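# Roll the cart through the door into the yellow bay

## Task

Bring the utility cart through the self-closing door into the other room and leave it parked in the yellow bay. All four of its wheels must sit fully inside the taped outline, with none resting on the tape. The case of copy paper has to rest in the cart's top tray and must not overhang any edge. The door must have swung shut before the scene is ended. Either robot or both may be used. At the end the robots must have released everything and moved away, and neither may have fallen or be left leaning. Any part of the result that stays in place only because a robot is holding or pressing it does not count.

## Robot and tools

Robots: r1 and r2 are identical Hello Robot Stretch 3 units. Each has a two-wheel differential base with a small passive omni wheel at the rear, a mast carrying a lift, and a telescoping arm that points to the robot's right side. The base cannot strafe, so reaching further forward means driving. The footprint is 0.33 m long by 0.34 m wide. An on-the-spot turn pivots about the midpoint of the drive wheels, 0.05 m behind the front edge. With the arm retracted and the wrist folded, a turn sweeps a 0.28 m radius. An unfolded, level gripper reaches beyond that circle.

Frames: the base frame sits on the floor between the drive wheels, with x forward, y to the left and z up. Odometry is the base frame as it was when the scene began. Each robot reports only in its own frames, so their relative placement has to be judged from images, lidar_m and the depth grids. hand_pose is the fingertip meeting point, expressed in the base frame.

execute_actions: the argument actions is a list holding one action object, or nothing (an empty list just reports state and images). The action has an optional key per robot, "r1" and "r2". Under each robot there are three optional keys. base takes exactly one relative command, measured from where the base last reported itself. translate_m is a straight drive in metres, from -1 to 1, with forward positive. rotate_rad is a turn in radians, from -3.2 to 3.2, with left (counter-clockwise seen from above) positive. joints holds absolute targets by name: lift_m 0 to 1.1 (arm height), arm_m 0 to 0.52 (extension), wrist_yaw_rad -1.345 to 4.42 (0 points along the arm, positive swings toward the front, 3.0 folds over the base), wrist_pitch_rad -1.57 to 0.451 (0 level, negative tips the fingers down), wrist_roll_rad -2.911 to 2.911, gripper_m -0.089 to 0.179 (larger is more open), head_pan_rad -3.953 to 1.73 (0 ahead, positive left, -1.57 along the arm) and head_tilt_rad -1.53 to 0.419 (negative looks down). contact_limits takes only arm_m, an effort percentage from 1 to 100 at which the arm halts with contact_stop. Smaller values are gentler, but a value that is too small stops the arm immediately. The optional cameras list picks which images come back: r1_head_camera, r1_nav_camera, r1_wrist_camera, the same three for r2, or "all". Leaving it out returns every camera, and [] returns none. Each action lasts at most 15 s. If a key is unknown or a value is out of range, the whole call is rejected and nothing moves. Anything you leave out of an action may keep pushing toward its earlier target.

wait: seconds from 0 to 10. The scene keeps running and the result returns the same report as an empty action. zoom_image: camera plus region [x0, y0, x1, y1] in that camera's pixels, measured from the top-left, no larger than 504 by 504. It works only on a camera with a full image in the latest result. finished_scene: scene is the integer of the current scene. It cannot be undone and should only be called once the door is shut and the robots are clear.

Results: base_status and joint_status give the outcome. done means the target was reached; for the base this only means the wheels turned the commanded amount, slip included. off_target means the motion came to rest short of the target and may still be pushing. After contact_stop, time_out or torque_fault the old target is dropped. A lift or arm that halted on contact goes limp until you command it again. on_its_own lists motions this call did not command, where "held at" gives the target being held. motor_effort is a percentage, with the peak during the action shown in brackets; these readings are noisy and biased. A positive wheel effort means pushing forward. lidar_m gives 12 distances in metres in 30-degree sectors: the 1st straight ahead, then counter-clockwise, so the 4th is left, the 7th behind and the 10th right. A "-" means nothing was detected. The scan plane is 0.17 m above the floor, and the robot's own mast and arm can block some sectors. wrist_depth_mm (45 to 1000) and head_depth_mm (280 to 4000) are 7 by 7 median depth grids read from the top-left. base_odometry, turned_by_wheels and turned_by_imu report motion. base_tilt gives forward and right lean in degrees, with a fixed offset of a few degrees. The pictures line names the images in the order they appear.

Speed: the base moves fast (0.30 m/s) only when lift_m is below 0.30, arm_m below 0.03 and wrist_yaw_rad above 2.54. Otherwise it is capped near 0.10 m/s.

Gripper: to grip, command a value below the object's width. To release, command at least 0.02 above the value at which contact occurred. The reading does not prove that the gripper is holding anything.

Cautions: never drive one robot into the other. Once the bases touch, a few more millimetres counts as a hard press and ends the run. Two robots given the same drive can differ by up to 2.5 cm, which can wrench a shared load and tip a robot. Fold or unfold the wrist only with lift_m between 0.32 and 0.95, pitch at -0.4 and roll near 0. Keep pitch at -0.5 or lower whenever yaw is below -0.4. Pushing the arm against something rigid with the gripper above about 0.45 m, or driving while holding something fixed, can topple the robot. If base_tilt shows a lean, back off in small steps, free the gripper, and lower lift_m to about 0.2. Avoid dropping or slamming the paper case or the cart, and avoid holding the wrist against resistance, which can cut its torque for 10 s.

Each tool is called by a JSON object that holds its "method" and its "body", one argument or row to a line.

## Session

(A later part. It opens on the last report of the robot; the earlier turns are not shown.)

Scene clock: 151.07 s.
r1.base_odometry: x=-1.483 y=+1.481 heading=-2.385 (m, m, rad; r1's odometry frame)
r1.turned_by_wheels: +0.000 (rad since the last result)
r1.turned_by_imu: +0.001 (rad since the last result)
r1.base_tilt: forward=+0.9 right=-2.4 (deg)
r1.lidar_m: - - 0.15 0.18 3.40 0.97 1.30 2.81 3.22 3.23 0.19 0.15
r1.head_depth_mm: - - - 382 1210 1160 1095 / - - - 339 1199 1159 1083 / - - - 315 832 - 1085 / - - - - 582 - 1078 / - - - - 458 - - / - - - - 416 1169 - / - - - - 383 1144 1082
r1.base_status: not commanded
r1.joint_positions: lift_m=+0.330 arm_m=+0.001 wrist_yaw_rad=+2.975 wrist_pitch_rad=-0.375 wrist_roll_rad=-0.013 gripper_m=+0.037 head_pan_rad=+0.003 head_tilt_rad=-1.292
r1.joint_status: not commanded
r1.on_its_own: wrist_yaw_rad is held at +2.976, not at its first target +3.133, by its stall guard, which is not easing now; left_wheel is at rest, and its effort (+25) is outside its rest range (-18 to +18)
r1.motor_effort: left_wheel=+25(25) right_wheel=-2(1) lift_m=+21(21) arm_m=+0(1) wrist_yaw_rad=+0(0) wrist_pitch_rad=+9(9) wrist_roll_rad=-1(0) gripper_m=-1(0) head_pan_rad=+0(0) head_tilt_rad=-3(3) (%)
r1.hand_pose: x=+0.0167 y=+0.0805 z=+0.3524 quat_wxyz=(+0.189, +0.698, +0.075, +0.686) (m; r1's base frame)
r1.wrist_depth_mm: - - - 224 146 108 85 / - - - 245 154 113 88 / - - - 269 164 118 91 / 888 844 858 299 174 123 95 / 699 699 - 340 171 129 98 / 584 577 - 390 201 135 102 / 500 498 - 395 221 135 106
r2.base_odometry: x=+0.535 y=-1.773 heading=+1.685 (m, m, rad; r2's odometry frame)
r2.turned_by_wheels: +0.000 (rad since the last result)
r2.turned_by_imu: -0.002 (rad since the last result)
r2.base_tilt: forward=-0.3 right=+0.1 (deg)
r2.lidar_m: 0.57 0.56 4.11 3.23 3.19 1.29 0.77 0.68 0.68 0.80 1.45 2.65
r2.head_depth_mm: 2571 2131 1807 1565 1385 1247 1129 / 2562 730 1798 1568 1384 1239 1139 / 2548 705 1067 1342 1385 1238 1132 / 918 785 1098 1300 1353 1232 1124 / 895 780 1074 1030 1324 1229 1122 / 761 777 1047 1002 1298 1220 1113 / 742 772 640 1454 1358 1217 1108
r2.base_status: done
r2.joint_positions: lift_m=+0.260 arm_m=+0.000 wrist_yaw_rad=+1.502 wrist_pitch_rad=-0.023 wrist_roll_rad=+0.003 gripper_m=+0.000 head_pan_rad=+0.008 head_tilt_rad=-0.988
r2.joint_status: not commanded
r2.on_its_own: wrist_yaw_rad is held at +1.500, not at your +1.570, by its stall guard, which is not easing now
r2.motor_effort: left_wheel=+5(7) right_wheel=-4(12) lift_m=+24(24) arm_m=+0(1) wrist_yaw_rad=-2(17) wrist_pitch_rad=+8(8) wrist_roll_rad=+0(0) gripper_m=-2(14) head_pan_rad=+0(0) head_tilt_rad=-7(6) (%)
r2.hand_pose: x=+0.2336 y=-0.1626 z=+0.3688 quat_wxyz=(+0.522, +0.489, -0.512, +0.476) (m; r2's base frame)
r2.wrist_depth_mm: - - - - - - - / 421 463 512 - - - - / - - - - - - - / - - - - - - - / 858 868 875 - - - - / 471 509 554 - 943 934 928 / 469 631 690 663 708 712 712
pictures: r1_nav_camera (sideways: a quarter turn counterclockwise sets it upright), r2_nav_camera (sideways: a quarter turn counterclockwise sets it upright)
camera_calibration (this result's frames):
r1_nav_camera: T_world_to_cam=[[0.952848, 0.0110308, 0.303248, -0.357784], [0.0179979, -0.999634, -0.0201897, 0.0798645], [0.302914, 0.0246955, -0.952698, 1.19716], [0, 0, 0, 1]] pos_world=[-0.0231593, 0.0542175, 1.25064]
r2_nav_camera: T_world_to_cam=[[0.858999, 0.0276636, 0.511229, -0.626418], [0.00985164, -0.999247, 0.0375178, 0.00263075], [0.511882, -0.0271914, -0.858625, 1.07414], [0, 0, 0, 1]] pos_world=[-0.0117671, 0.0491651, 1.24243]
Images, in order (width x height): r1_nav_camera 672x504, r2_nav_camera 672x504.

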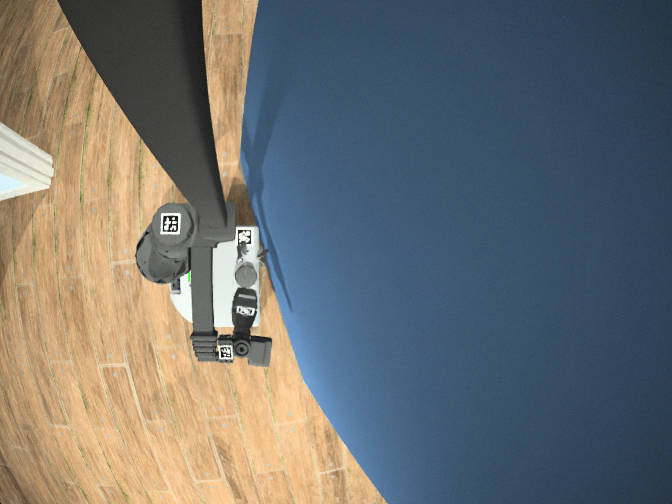

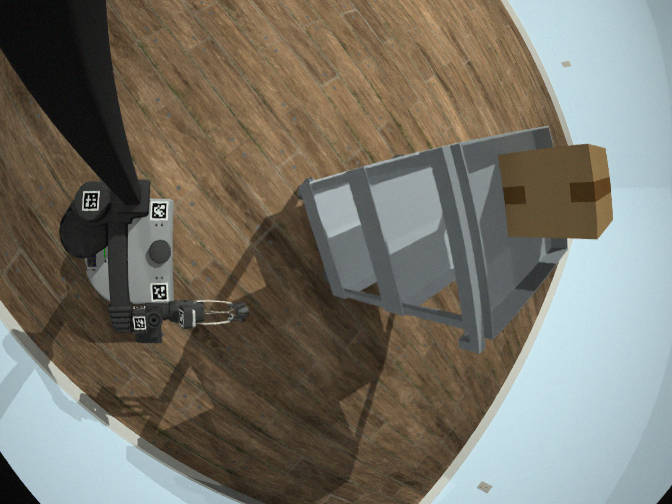

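{"method": "execute_actions", "body": {
  "actions": [
    {"r1":{"joints":{"lift_m":0.25}},"r2":{"base":{"rotate_rad":0.4},"joints":{"lift_m":0.65,"wrist_pitch_rad":-0.6,"wrist_yaw_rad":1.57}}}
  ],
  "cameras": []
}}

{"method": "execute_actions", "body": {
  "actions": [
    {"r1":{"base":{"translate_m":-0.2}}}
  ],
  "cameras": []
}}

{"method": "execute_actions", "body": {
  "actions": [
    {"r1":{"base":{"rotate_rad":-1.5}}}
  ],
  "cameras": []
}}

{"method": "execute_actions", "body": {
  "actions": [
    {"r1":{"base":{"translate_m":0.35}},"r2":{"base":{"translate_m":0.37}}}
  ],
  "cameras": []
}}

{"method": "execute_actions", "body": {
  "actions": [
    {"r2":{"joints":{"lift_m":0.56}}}
  ],
  "cameras": ["r1_nav_camera","r2_nav_camera","r2_wrist_camera"]
}}

Scene clock: 161.00 s.
r1.base_odometry: x=-1.483 y=+1.481 heading=-2.385 (m, m, rad; r1's odometry frame)
r1.turned_by_wheels: +0.000 (rad since the last result)
r1.turned_by_imu: +0.001 (rad since the last result)
r1.base_tilt: forward=+0.9 right=-2.5 (deg)
r1.lidar_m: - - 0.15 0.18 3.42 0.97 1.28 2.80 3.22 3.25 0.19 0.15
r1.head_depth_mm: - - - 382 1211 1157 1094 / - - - 339 1198 1161 1098 / - - - 315 832 - 1082 / - - - - 582 - 1078 / - - - - 470 - - / - - - - 416 1173 1078 / - - - - 383 1145 1084
r1.base_status: not commanded
r1.joint_positions: lift_m=+0.251 arm_m=+0.001 wrist_yaw_rad=+2.975 wrist_pitch_rad=-0.375 wrist_roll_rad=-0.013 gripper_m=+0.037 head_pan_rad=+0.003 head_tilt_rad=-1.292
r1.joint_status: all done
r1.on_its_own: wrist_yaw_rad is held at +2.976, not at its first target +3.133, by its stall guard, which is not easing now; left_wheel is at rest, and its effort (+25) is outside its rest range (-18 to +18)
r1.motor_effort: left_wheel=+25(25) right_wheel=-2(1) lift_m=+13(18) arm_m=-1(1) wrist_yaw_rad=+0(0) wrist_pitch_rad=+9(9) wrist_roll_rad=+0(0) gripper_m=+0(0) head_pan_rad=+0(0) head_tilt_rad=-3(3) (%)
r1.hand_pose: x=+0.0167 y=+0.0805 z=+0.2729 quat_wxyz=(+0.189, +0.698, +0.075, +0.686) (m; r1's base frame)
r1.wrist_depth_mm: - - - 224 146 108 85 / - - - 245 155 112 88 / - - 923 271 164 118 92 / 733 717 704 300 174 123 95 / 595 589 - 339 172 129 98 / 489 480 - 316 201 135 102 / 427 - - - 222 134 106
r2.base_odometry: x=+0.535 y=-1.773 heading=+2.084 (m, m, rad; r2's odometry frame)
r2.turned_by_wheels: +0.400 (rad since the last result)
r2.turned_by_imu: +0.407 (rad since the last result)
r2.base_tilt: forward=-0.4 right=+0.3 (deg)
r2.lidar_m: 0.56 4.10 3.24 3.20 1.61 0.83 0.68 0.68 0.75 1.19 2.65 0.58
r2.head_depth_mm: 886 796 1065 1023 1367 1246 1152 / 756 792 1058 1039 1341 1256 1154 / 767 787 1058 1032 1330 1232 1121 / 873 783 1050 1030 1329 1232 1126 / 2509 2017 1748 1543 1364 1226 1121 / 2507 2067 1782 1536 1366 1224 1110 / 2480 2069 1768 1535 1357 1224 1108
r2.base_status: done
r2.joint_positions: lift_m=+0.650 arm_m=+0.000 wrist_yaw_rad=+1.568 wrist_pitch_rad=-0.613 wrist_roll_rad=+0.003 gripper_m=+0.000 head_pan_rad=+0.008 head_tilt_rad=-0.988
r2.joint_status: all done
r2.motor_effort: left_wheel=-4(9) right_wheel=+4(8) lift_m=+29(29) arm_m=-1(0) wrist_yaw_rad=+2(5) wrist_pitch_rad=+4(4) wrist_roll_rad=+0(1) gripper_m=-2(3) head_pan_rad=+0(0) head_tilt_rad=-6(6) (%)
r2.hand_pose: x=+0.1744 y=-0.1457 z=+0.6215 quat_wxyz=(+0.628, +0.627, -0.327, +0.324) (m; r2's base frame)
r2.wrist_depth_mm: - - 709 796 802 664 - / - - 522 515 522 656 - / - - - 960 986 - - / - - - 871 857 - - / 910 930 901 732 801 953 948 / 820 810 828 - 837 834 852 / 728 733 729 723 749 751 744
pictures: none
No camera images: the call's "cameras" was empty. Leave "cameras" out to get every camera's image.

Scene clock: 163.50 s.
r1.base_odometry: x=-1.337 y=+1.618 heading=-2.386 (m, m, rad; r1's odometry frame)
r1.turned_by_wheels: +0.000 (rad since the last result)
r1.turned_by_imu: -0.017 (rad since the last result)
r1.base_tilt: forward=+0.9 right=-2.5 (deg)
r1.lidar_m: - - 0.15 3.33 3.37 0.79 1.18 2.60 3.17 0.19 0.15 -
r1.head_depth_mm: - - - - 381 1151 1094 / - - - - 427 1153 1095 / - - - - 464 - 1083 / - - - - 535 - 1077 / - - - - 607 - - / - - - - 695 1177 1082 / - - - - 1000 1166 1080
r1.base_status: done
r1.joint_positions: lift_m=+0.250 arm_m=+0.001 wrist_yaw_rad=+2.974 wrist_pitch_rad=-0.375 wrist_roll_rad=-0.014 gripper_m=+0.037 head_pan_rad=+0.003 head_tilt_rad=-1.291
r1.joint_status: not commanded
r1.on_its_own: wrist_yaw_rad is held at +2.976, not at its first target +3.133, by its stall guard, which is not easing now
r1.motor_effort: left_wheel=+2(13) right_wheel=+16(33) lift_m=+14(14) arm_m=+0(1) wrist_yaw_rad=+1(19) wrist_pitch_rad=+9(9) wrist_roll_rad=+0(1) gripper_m=+0(0) head_pan_rad=+0(0) head_tilt_rad=-4(3) (%)
r1.hand_pose: x=+0.0171 y=+0.0805 z=+0.2729 quat_wxyz=(+0.189, +0.698, +0.075, +0.686) (m; r1's base frame)
r1.wrist_depth_mm: - - - - 270 133 88 / - - - - 273 134 88 / - - - 939 277 135 88 / 748 - 722 714 279 135 89 / 588 577 - 571 245 136 89 / 484 477 - 497 270 136 89 / 433 - - - 292 128 90
r2.base_odometry: x=+0.535 y=-1.773 heading=+2.084 (m, m, rad; r2's odometry frame)
r2.turned_by_wheels: +0.000 (rad since the last result)
r2.turned_by_imu: +0.000 (rad since the last result)
r2.base_tilt: forward=-0.5 right=+0.2 (deg)
r2.lidar_m: 0.56 4.08 2.98 3.22 1.61 0.83 0.68 0.68 0.75 1.19 2.65 0.58
r2.head_depth_mm: 888 796 1060 1024 1362 1248 1150 / 756 794 1055 1037 1338 1263 1153 / 768 791 1054 1033 1336 1234 1123 / 872 784 1051 1030 1332 1229 1123 / 2513 2037 1738 1543 1373 1228 1119 / 2525 2079 1760 1532 1363 1222 1114 / 2491 2052 1759 1530 1352 1212 1106
r2.base_status: not commanded
r2.joint_positions: lift_m=+0.650 arm_m=+0.000 wrist_yaw_rad=+1.568 wrist_pitch_rad=-0.613 wrist_roll_rad=+0.003 gripper_m=+0.000 head_pan_rad=+0.008 head_tilt_rad=-0.988
r2.joint_status: not commanded
r2.motor_effort: left_wheel=-4(4) right_wheel=+4(4) lift_m=+29(29) arm_m=+0(0) wrist_yaw_rad=+2(3) wrist_pitch_rad=+4(4) wrist_roll_rad=+0(0) gripper_m=-3(3) head_pan_rad=+0(0) head_tilt_rad=-6(7) (%)
r2.hand_pose: x=+0.1744 y=-0.1457 z=+0.6215 quat_wxyz=(+0.628, +0.627, -0.327, +0.324) (m; r2's base frame)
r2.wrist_depth_mm: - - 707 809 811 664 - / - - 521 516 522 650 - / - - - 994 969 - - / - - - 867 859 - - / 924 926 893 732 816 967 970 / 813 816 826 - 830 835 836 / 724 737 732 723 748 745 768
pictures: none
No camera images: the call's "cameras" was empty. Leave "cameras" out to get every camera's image.

Scene clock: 166.23 s.
r1.base_odometry: x=-1.337 y=+1.619 heading=+2.398 (m, m, rad; r1's odometry frame)
r1.turned_by_wheels: -1.499 (rad since the last result)
r1.turned_by_imu: -1.126 (rad since the last result)
r1.base_tilt: forward=+0.9 right=-2.6 (deg)
r1.lidar_m: 0.24 0.18 0.17 0.18 0.24 3.30 3.32 0.73 0.91 2.53 3.00 3.18
r1.head_depth_mm: 1644 1508 1408 1312 1232 1158 1097 / 1644 1516 1408 1317 1232 1158 1093 / 439 629 1382 1316 1231 - 1083 / 342 438 606 983 1232 - 1078 / 294 342 437 604 977 - - / - 295 342 436 602 845 1080 / - - 295 341 435 596 1071
r1.base_status: rotate_rad off_target (by the wheels' count: -1.4992 of -1.5000)
r1.joint_positions: lift_m=+0.250 arm_m=+0.001 wrist_yaw_rad=+2.976 wrist_pitch_rad=-0.375 wrist_roll_rad=-0.014 gripper_m=+0.037 head_pan_rad=+0.004 head_tilt_rad=-1.291
r1.joint_status: not commanded
r1.on_its_own: wrist_yaw_rad is held at +2.976, not at its first target +3.133, by its stall guard, which is not easing now; left_wheel is at rest, and its effort (+25) is outside its rest range (-18 to +18)
r1.motor_effort: left_wheel=+25(80) right_wheel=-1(17) lift_m=+20(21) arm_m=+0(0) wrist_yaw_rad=+0(12) wrist_pitch_rad=+9(10) wrist_roll_rad=+0(1) gripper_m=-1(3) head_pan_rad=+0(2) head_tilt_rad=-2(3) (%)
r1.hand_pose: x=+0.0167 y=+0.0805 z=+0.2724 quat_wxyz=(+0.189, +0.698, +0.076, +0.686) (m; r1's base frame)
r1.wrist_depth_mm: 286 - 220 199 181 166 154 / 313 - 240 216 195 178 165 / 354 - 264 235 212 191 174 / 418 373 291 258 230 207 187 / 532 420 - 289 249 225 202 / 487 469 - 313 289 245 221 / 428 - - - 315 269 242
r2.base_odometry: x=+0.535 y=-1.773 heading=+2.084 (m, m, rad; r2's odometry frame)
r2.turned_by_wheels: +0.000 (rad since the last result)
r2.turned_by_imu: +0.000 (rad since the last result)
r2.base_tilt: forward=-0.5 right=+0.2 (deg)
r2.lidar_m: 0.56 4.10 3.02 3.21 1.61 0.83 0.68 0.68 0.75 1.19 2.64 0.58
r2.head_depth_mm: 885 797 1065 1026 1364 1242 1155 / 754 794 1060 1039 1335 1263 1154 / 768 790 1055 1034 1338 1235 1121 / 875 784 1054 1030 1324 1228 1130 / 2511 2026 1742 1540 1363 1230 1117 / 2495 2068 1760 1534 1364 1225 1112 / 2474 2077 1757 1533 1358 1219 1106
r2.base_status: not commanded
r2.joint_positions: lift_m=+0.650 arm_m=+0.000 wrist_yaw_rad=+1.568 wrist_pitch_rad=-0.613 wrist_roll_rad=+0.003 gripper_m=+0.000 head_pan_rad=+0.008 head_tilt_rad=-0.988
r2.joint_status: not commanded
r2.motor_effort: left_wheel=-5(4) right_wheel=+4(4) lift_m=+29(29) arm_m=+0(0) wrist_yaw_rad=+4(2) wrist_pitch_rad=+4(4) wrist_roll_rad=+0(0) gripper_m=-3(3) head_pan_rad=+0(0) head_tilt_rad=-7(6) (%)
r2.hand_pose: x=+0.1744 y=-0.1457 z=+0.6215 quat_wxyz=(+0.628, +0.627, -0.327, +0.324) (m; r2's base frame)
r2.wrist_depth_mm: - - 709 801 807 668 - / - - 518 517 522 653 - / - - - 979 982 - - / - - - 884 848 - - / 925 906 891 723 807 938 966 / 816 814 806 - 835 848 853 / 730 721 726 719 738 753 751
pictures: none
No camera images: the call's "cameras" was empty. Leave "cameras" out to get every camera's image.

Scene clock: 171.23 s.
r1.base_odometry: x=-1.595 y=+1.855 heading=+2.399 (m, m, rad; r1's odometry frame)
r1.turned_by_wheels: +0.000 (rad since the last result)
r1.turned_by_imu: +0.002 (rad since the last result)
r1.base_tilt: forward=+0.8 right=-2.5 (deg)
r1.lidar_m: 3.84 0.20 0.18 0.18 0.21 0.37 3.65 1.03 1.64 2.64 2.94 2.94
r1.head_depth_mm: 1640 1514 1408 1314 1231 1159 1099 / 1648 1518 1415 1315 1233 1162 1099 / 1652 1516 1411 1318 1231 - 1084 / 1650 1522 1411 1315 1232 - 1078 / 1648 1523 1409 1312 1160 - - / 1649 1528 1416 555 656 751 1004 / 1659 1528 356 399 458 537 766
r1.base_status: done
r1.joint_positions: lift_m=+0.250 arm_m=+0.001 wrist_yaw_rad=+2.976 wrist_pitch_rad=-0.375 wrist_roll_rad=-0.014 gripper_m=+0.037 head_pan_rad=+0.004 head_tilt_rad=-1.291
r1.joint_status: not commanded
r1.on_its_own: wrist_yaw_rad is held at +2.976, not at its first target +3.133, by its stall guard, which is not easing now
r1.motor_effort: left_wheel=+10(46) right_wheel=-1(5) lift_m=+20(20) arm_m=+0(0) wrist_yaw_rad=+0(0) wrist_pitch_rad=+9(9) wrist_roll_rad=-1(0) gripper_m=-1(0) head_pan_rad=+0(0) head_tilt_rad=-3(3) (%)
r1.hand_pose: x=+0.0167 y=+0.0805 z=+0.2724 quat_wxyz=(+0.189, +0.698, +0.075, +0.686) (m; r1's base frame)
r1.wrist_depth_mm: 216 - 201 195 189 183 178 / 234 - 217 212 204 197 192 / 257 - 237 231 223 215 208 / 285 282 262 254 243 235 232 / 323 314 - 282 264 258 509 / 368 347 - 305 312 288 444 / 411 - - - 343 324 392
r2.base_odometry: x=+0.354 y=-1.451 heading=+2.084 (m, m, rad; r2's odometry frame)
r2.turned_by_wheels: +0.000 (rad since the last result)
r2.turned_by_imu: +0.002 (rad since the last result)
r2.base_tilt: forward=-0.5 right=+0.3 (deg)
r2.lidar_m: 0.19 3.75 2.99 3.01 2.43 1.25 1.03 1.03 1.14 1.80 0.26 0.20
r2.head_depth_mm: 420 469 569 589 520 501 1151 / 425 478 580 587 520 410 1148 / 429 487 594 585 518 741 1122 / 2528 750 655 583 515 747 1126 / 2530 2099 1773 1517 1325 1194 1126 / 2510 2083 1772 1537 1363 1222 1113 / 2491 2067 1759 1532 1358 1219 1103
r2.base_status: done
r2.joint_positions: lift_m=+0.650 arm_m=+0.000 wrist_yaw_rad=+1.568 wrist_pitch_rad=-0.613 wrist_roll_rad=+0.003 gripper_m=+0.000 head_pan_rad=+0.008 head_tilt_rad=-0.988
r2.joint_status: not commanded
r2.motor_effort: left_wheel=-5(8) right_wheel=+4(9) lift_m=+29(29) arm_m=-1(0) wrist_yaw_rad=+3(1) wrist_pitch_rad=+4(4) wrist_roll_rad=+0(0) gripper_m=-3(2) head_pan_rad=-1(0) head_tilt_rad=-6(6) (%)
r2.hand_pose: x=+0.1744 y=-0.1457 z=+0.6215 quat_wxyz=(+0.628, +0.627, -0.327, +0.324) (m; r2's base frame)
r2.wrist_depth_mm: - - - 678 695 - - / - - 585 613 621 579 - / - - 474 499 500 485 - / 195 389 415 417 421 427 383 / 195 331 358 372 365 366 343 / 772 250 316 - 320 323 316 / 715 259 260 263 243 240 245
pictures: none
No camera images: the call's "cameras" was empty. Leave "cameras" out to get every camera's image.

Scene clock: 174.17 s.
r1.base_odometry: x=-1.595 y=+1.855 heading=+2.399 (m, m, rad; r1's odometry frame)
r1.turned_by_wheels: +0.000 (rad since the last result)
r1.turned_by_imu: +0.000 (rad since the last result)
r1.base_tilt: forward=+0.8 right=-2.5 (deg)
r1.lidar_m: 3.84 0.20 0.18 0.18 0.21 0.37 3.65 1.03 1.64 2.64 2.95 2.94
r1.head_depth_mm: 1650 1514 1407 1317 1232 1157 1094 / 1646 1521 1409 1315 1228 1162 1094 / 1636 1518 1411 1319 1231 - 1081 / 1648 1518 1412 1317 1235 - 1074 / 1645 1521 1415 1316 1158 - - / 1654 1520 1419 555 656 750 1005 / 1651 1526 356 399 459 538 768
r1.base_status: not commanded
r1.joint_positions: lift_m=+0.250 arm_m=+0.001 wrist_yaw_rad=+2.976 wrist_pitch_rad=-0.375 wrist_roll_rad=-0.014 gripper_m=+0.037 head_pan_rad=+0.004 head_tilt_rad=-1.291
r1.joint_status: not commanded
r1.on_its_own: wrist_yaw_rad is held at +2.976, not at its first target +3.133, by its stall guard, which is not easing now
r1.motor_effort: left_wheel=+10(10) right_wheel=-2(2) lift_m=+20(20) arm_m=+0(0) wrist_yaw_rad=+0(0) wrist_pitch_rad=+9(9) wrist_roll_rad=+0(1) gripper_m=+0(0) head_pan_rad=+0(1) head_tilt_rad=-3(3) (%)
r1.hand_pose: x=+0.0167 y=+0.0805 z=+0.2724 quat_wxyz=(+0.189, +0.698, +0.076, +0.686) (m; r1's base frame)
r1.wrist_depth_mm: 217 - 201 195 189 184 178 / 234 - 218 211 205 198 193 / 256 - 237 229 222 215 208 / 285 281 262 252 242 235 232 / 324 314 - 281 264 260 507 / 369 349 - 306 310 288 446 / 416 - - - 346 326 393
r2.base_odometry: x=+0.354 y=-1.451 heading=+2.084 (m, m, rad; r2's odometry frame)
r2.turned_by_wheels: +0.000 (rad since the last result)
r2.turned_by_imu: -0.002 (rad since the last result)
r2.base_tilt: forward=-0.6 right=+0.2 (deg)
r2.lidar_m: 0.20 3.75 3.02 3.01 2.45 1.25 1.03 1.03 1.13 1.80 0.27 0.20
r2.head_depth_mm: 421 475 575 589 521 748 1123 / 429 483 587 588 519 416 1174 / 429 492 601 585 518 766 1123 / 2545 745 654 583 516 774 1127 / 2498 2091 1781 1512 1318 1190 1123 / 2486 2075 1758 1543 1363 1216 1112 / 2457 2062 1751 1525 1360 1221 1110
r2.base_status: not commanded
r2.joint_positions: lift_m=+0.560 arm_m=+0.000 wrist_yaw_rad=+1.570 wrist_pitch_rad=-0.612 wrist_roll_rad=+0.003 gripper_m=+0.000 head_pan_rad=+0.008 head_tilt_rad=-0.990
r2.joint_status: all done
r2.motor_effort: left_wheel=-1(14) right_wheel=+1(16) lift_m=+23(22) arm_m=+0(0) wrist_yaw_rad=-1(3) wrist_pitch_rad=+4(6) wrist_roll_rad=+0(0) gripper_m=-2(3) head_pan_rad=-1(1) head_tilt_rad=-5(6) (%)
r2.hand_pose: x=+0.1744 y=-0.1454 z=+0.5318 quat_wxyz=(+0.628, +0.628, -0.327, +0.325) (m; r2's base frame)
r2.wrist_depth_mm: - - 506 553 567 508 - / - 324 420 426 431 440 353 / 240 306 340 346 348 352 333 / 190 275 288 290 294 293 297 / 180 178 176 173 176 173 177 / 456 214 210 - 202 201 197 / 642 320 492 494 513 501 294
pictures: r1_nav_camera (sideways: a quarter turn counterclockwise sets it upright), r2_nav_camera (sideways: a quarter turn counterclockwise sets it upright), r2_wrist_camera
camera_calibration (this result's frames):
r1_nav_camera: T_world_to_cam=[[0.952567, 0.0115811, 0.304109, -0.358904], [0.0185945, -0.999624, -0.0201763, 0.0798434], [0.303761, 0.024874, -0.952424, 1.1968], [0, 0, 0, 1]] pos_world=[-0.0231444, 0.0542008, 1.25061]
r2_nav_camera: T_world_to_cam=[[0.859615, 0.0276681, 0.510192, -0.625071], [0.00989622, -0.999247, 0.037516, 0.002633], [0.510846, -0.0272003, -0.859242, 1.07495], [0, 0, 0, 1]] pos_world=[-0.0118388, 0.0491645, 1.24245]
r2_wrist_camera: T_world_to_cam=[[0.00133706, -0.999801, 0.0199022, -0.156185], [-0.668312, -0.0156982, -0.743715, 0.558545], [0.74388, -0.0123065, -0.6682, 0.388919], [0, 0, 0, 1]] pos_world=[0.0841826, -0.142599, 0.678383]
Images, in order (width x height): r1_nav_camera 672x504, r2_nav_camera 672x504, r2_wrist_camera 644x364.

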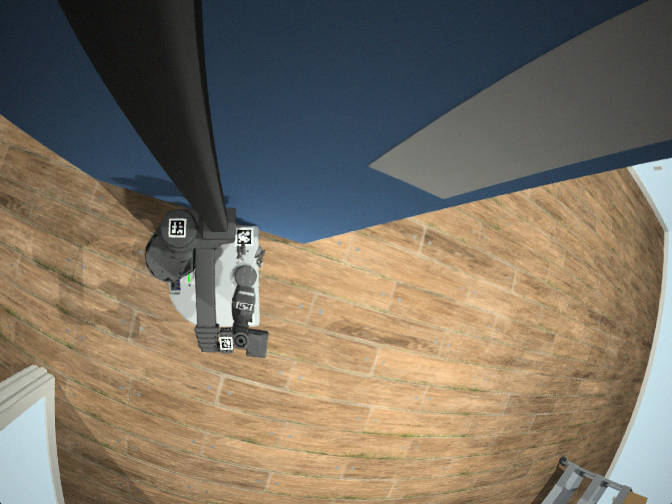

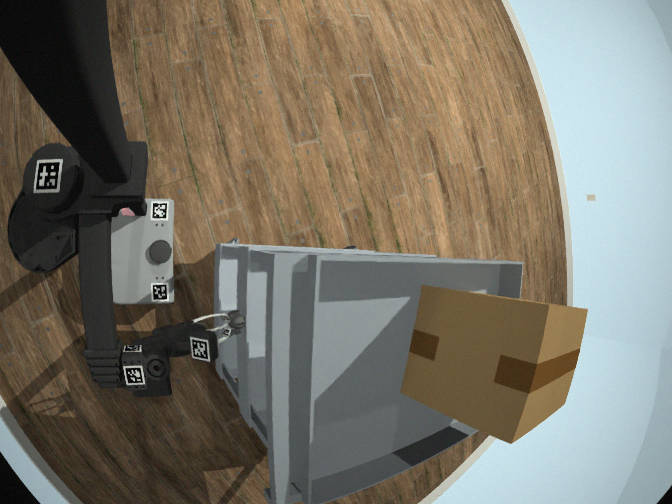

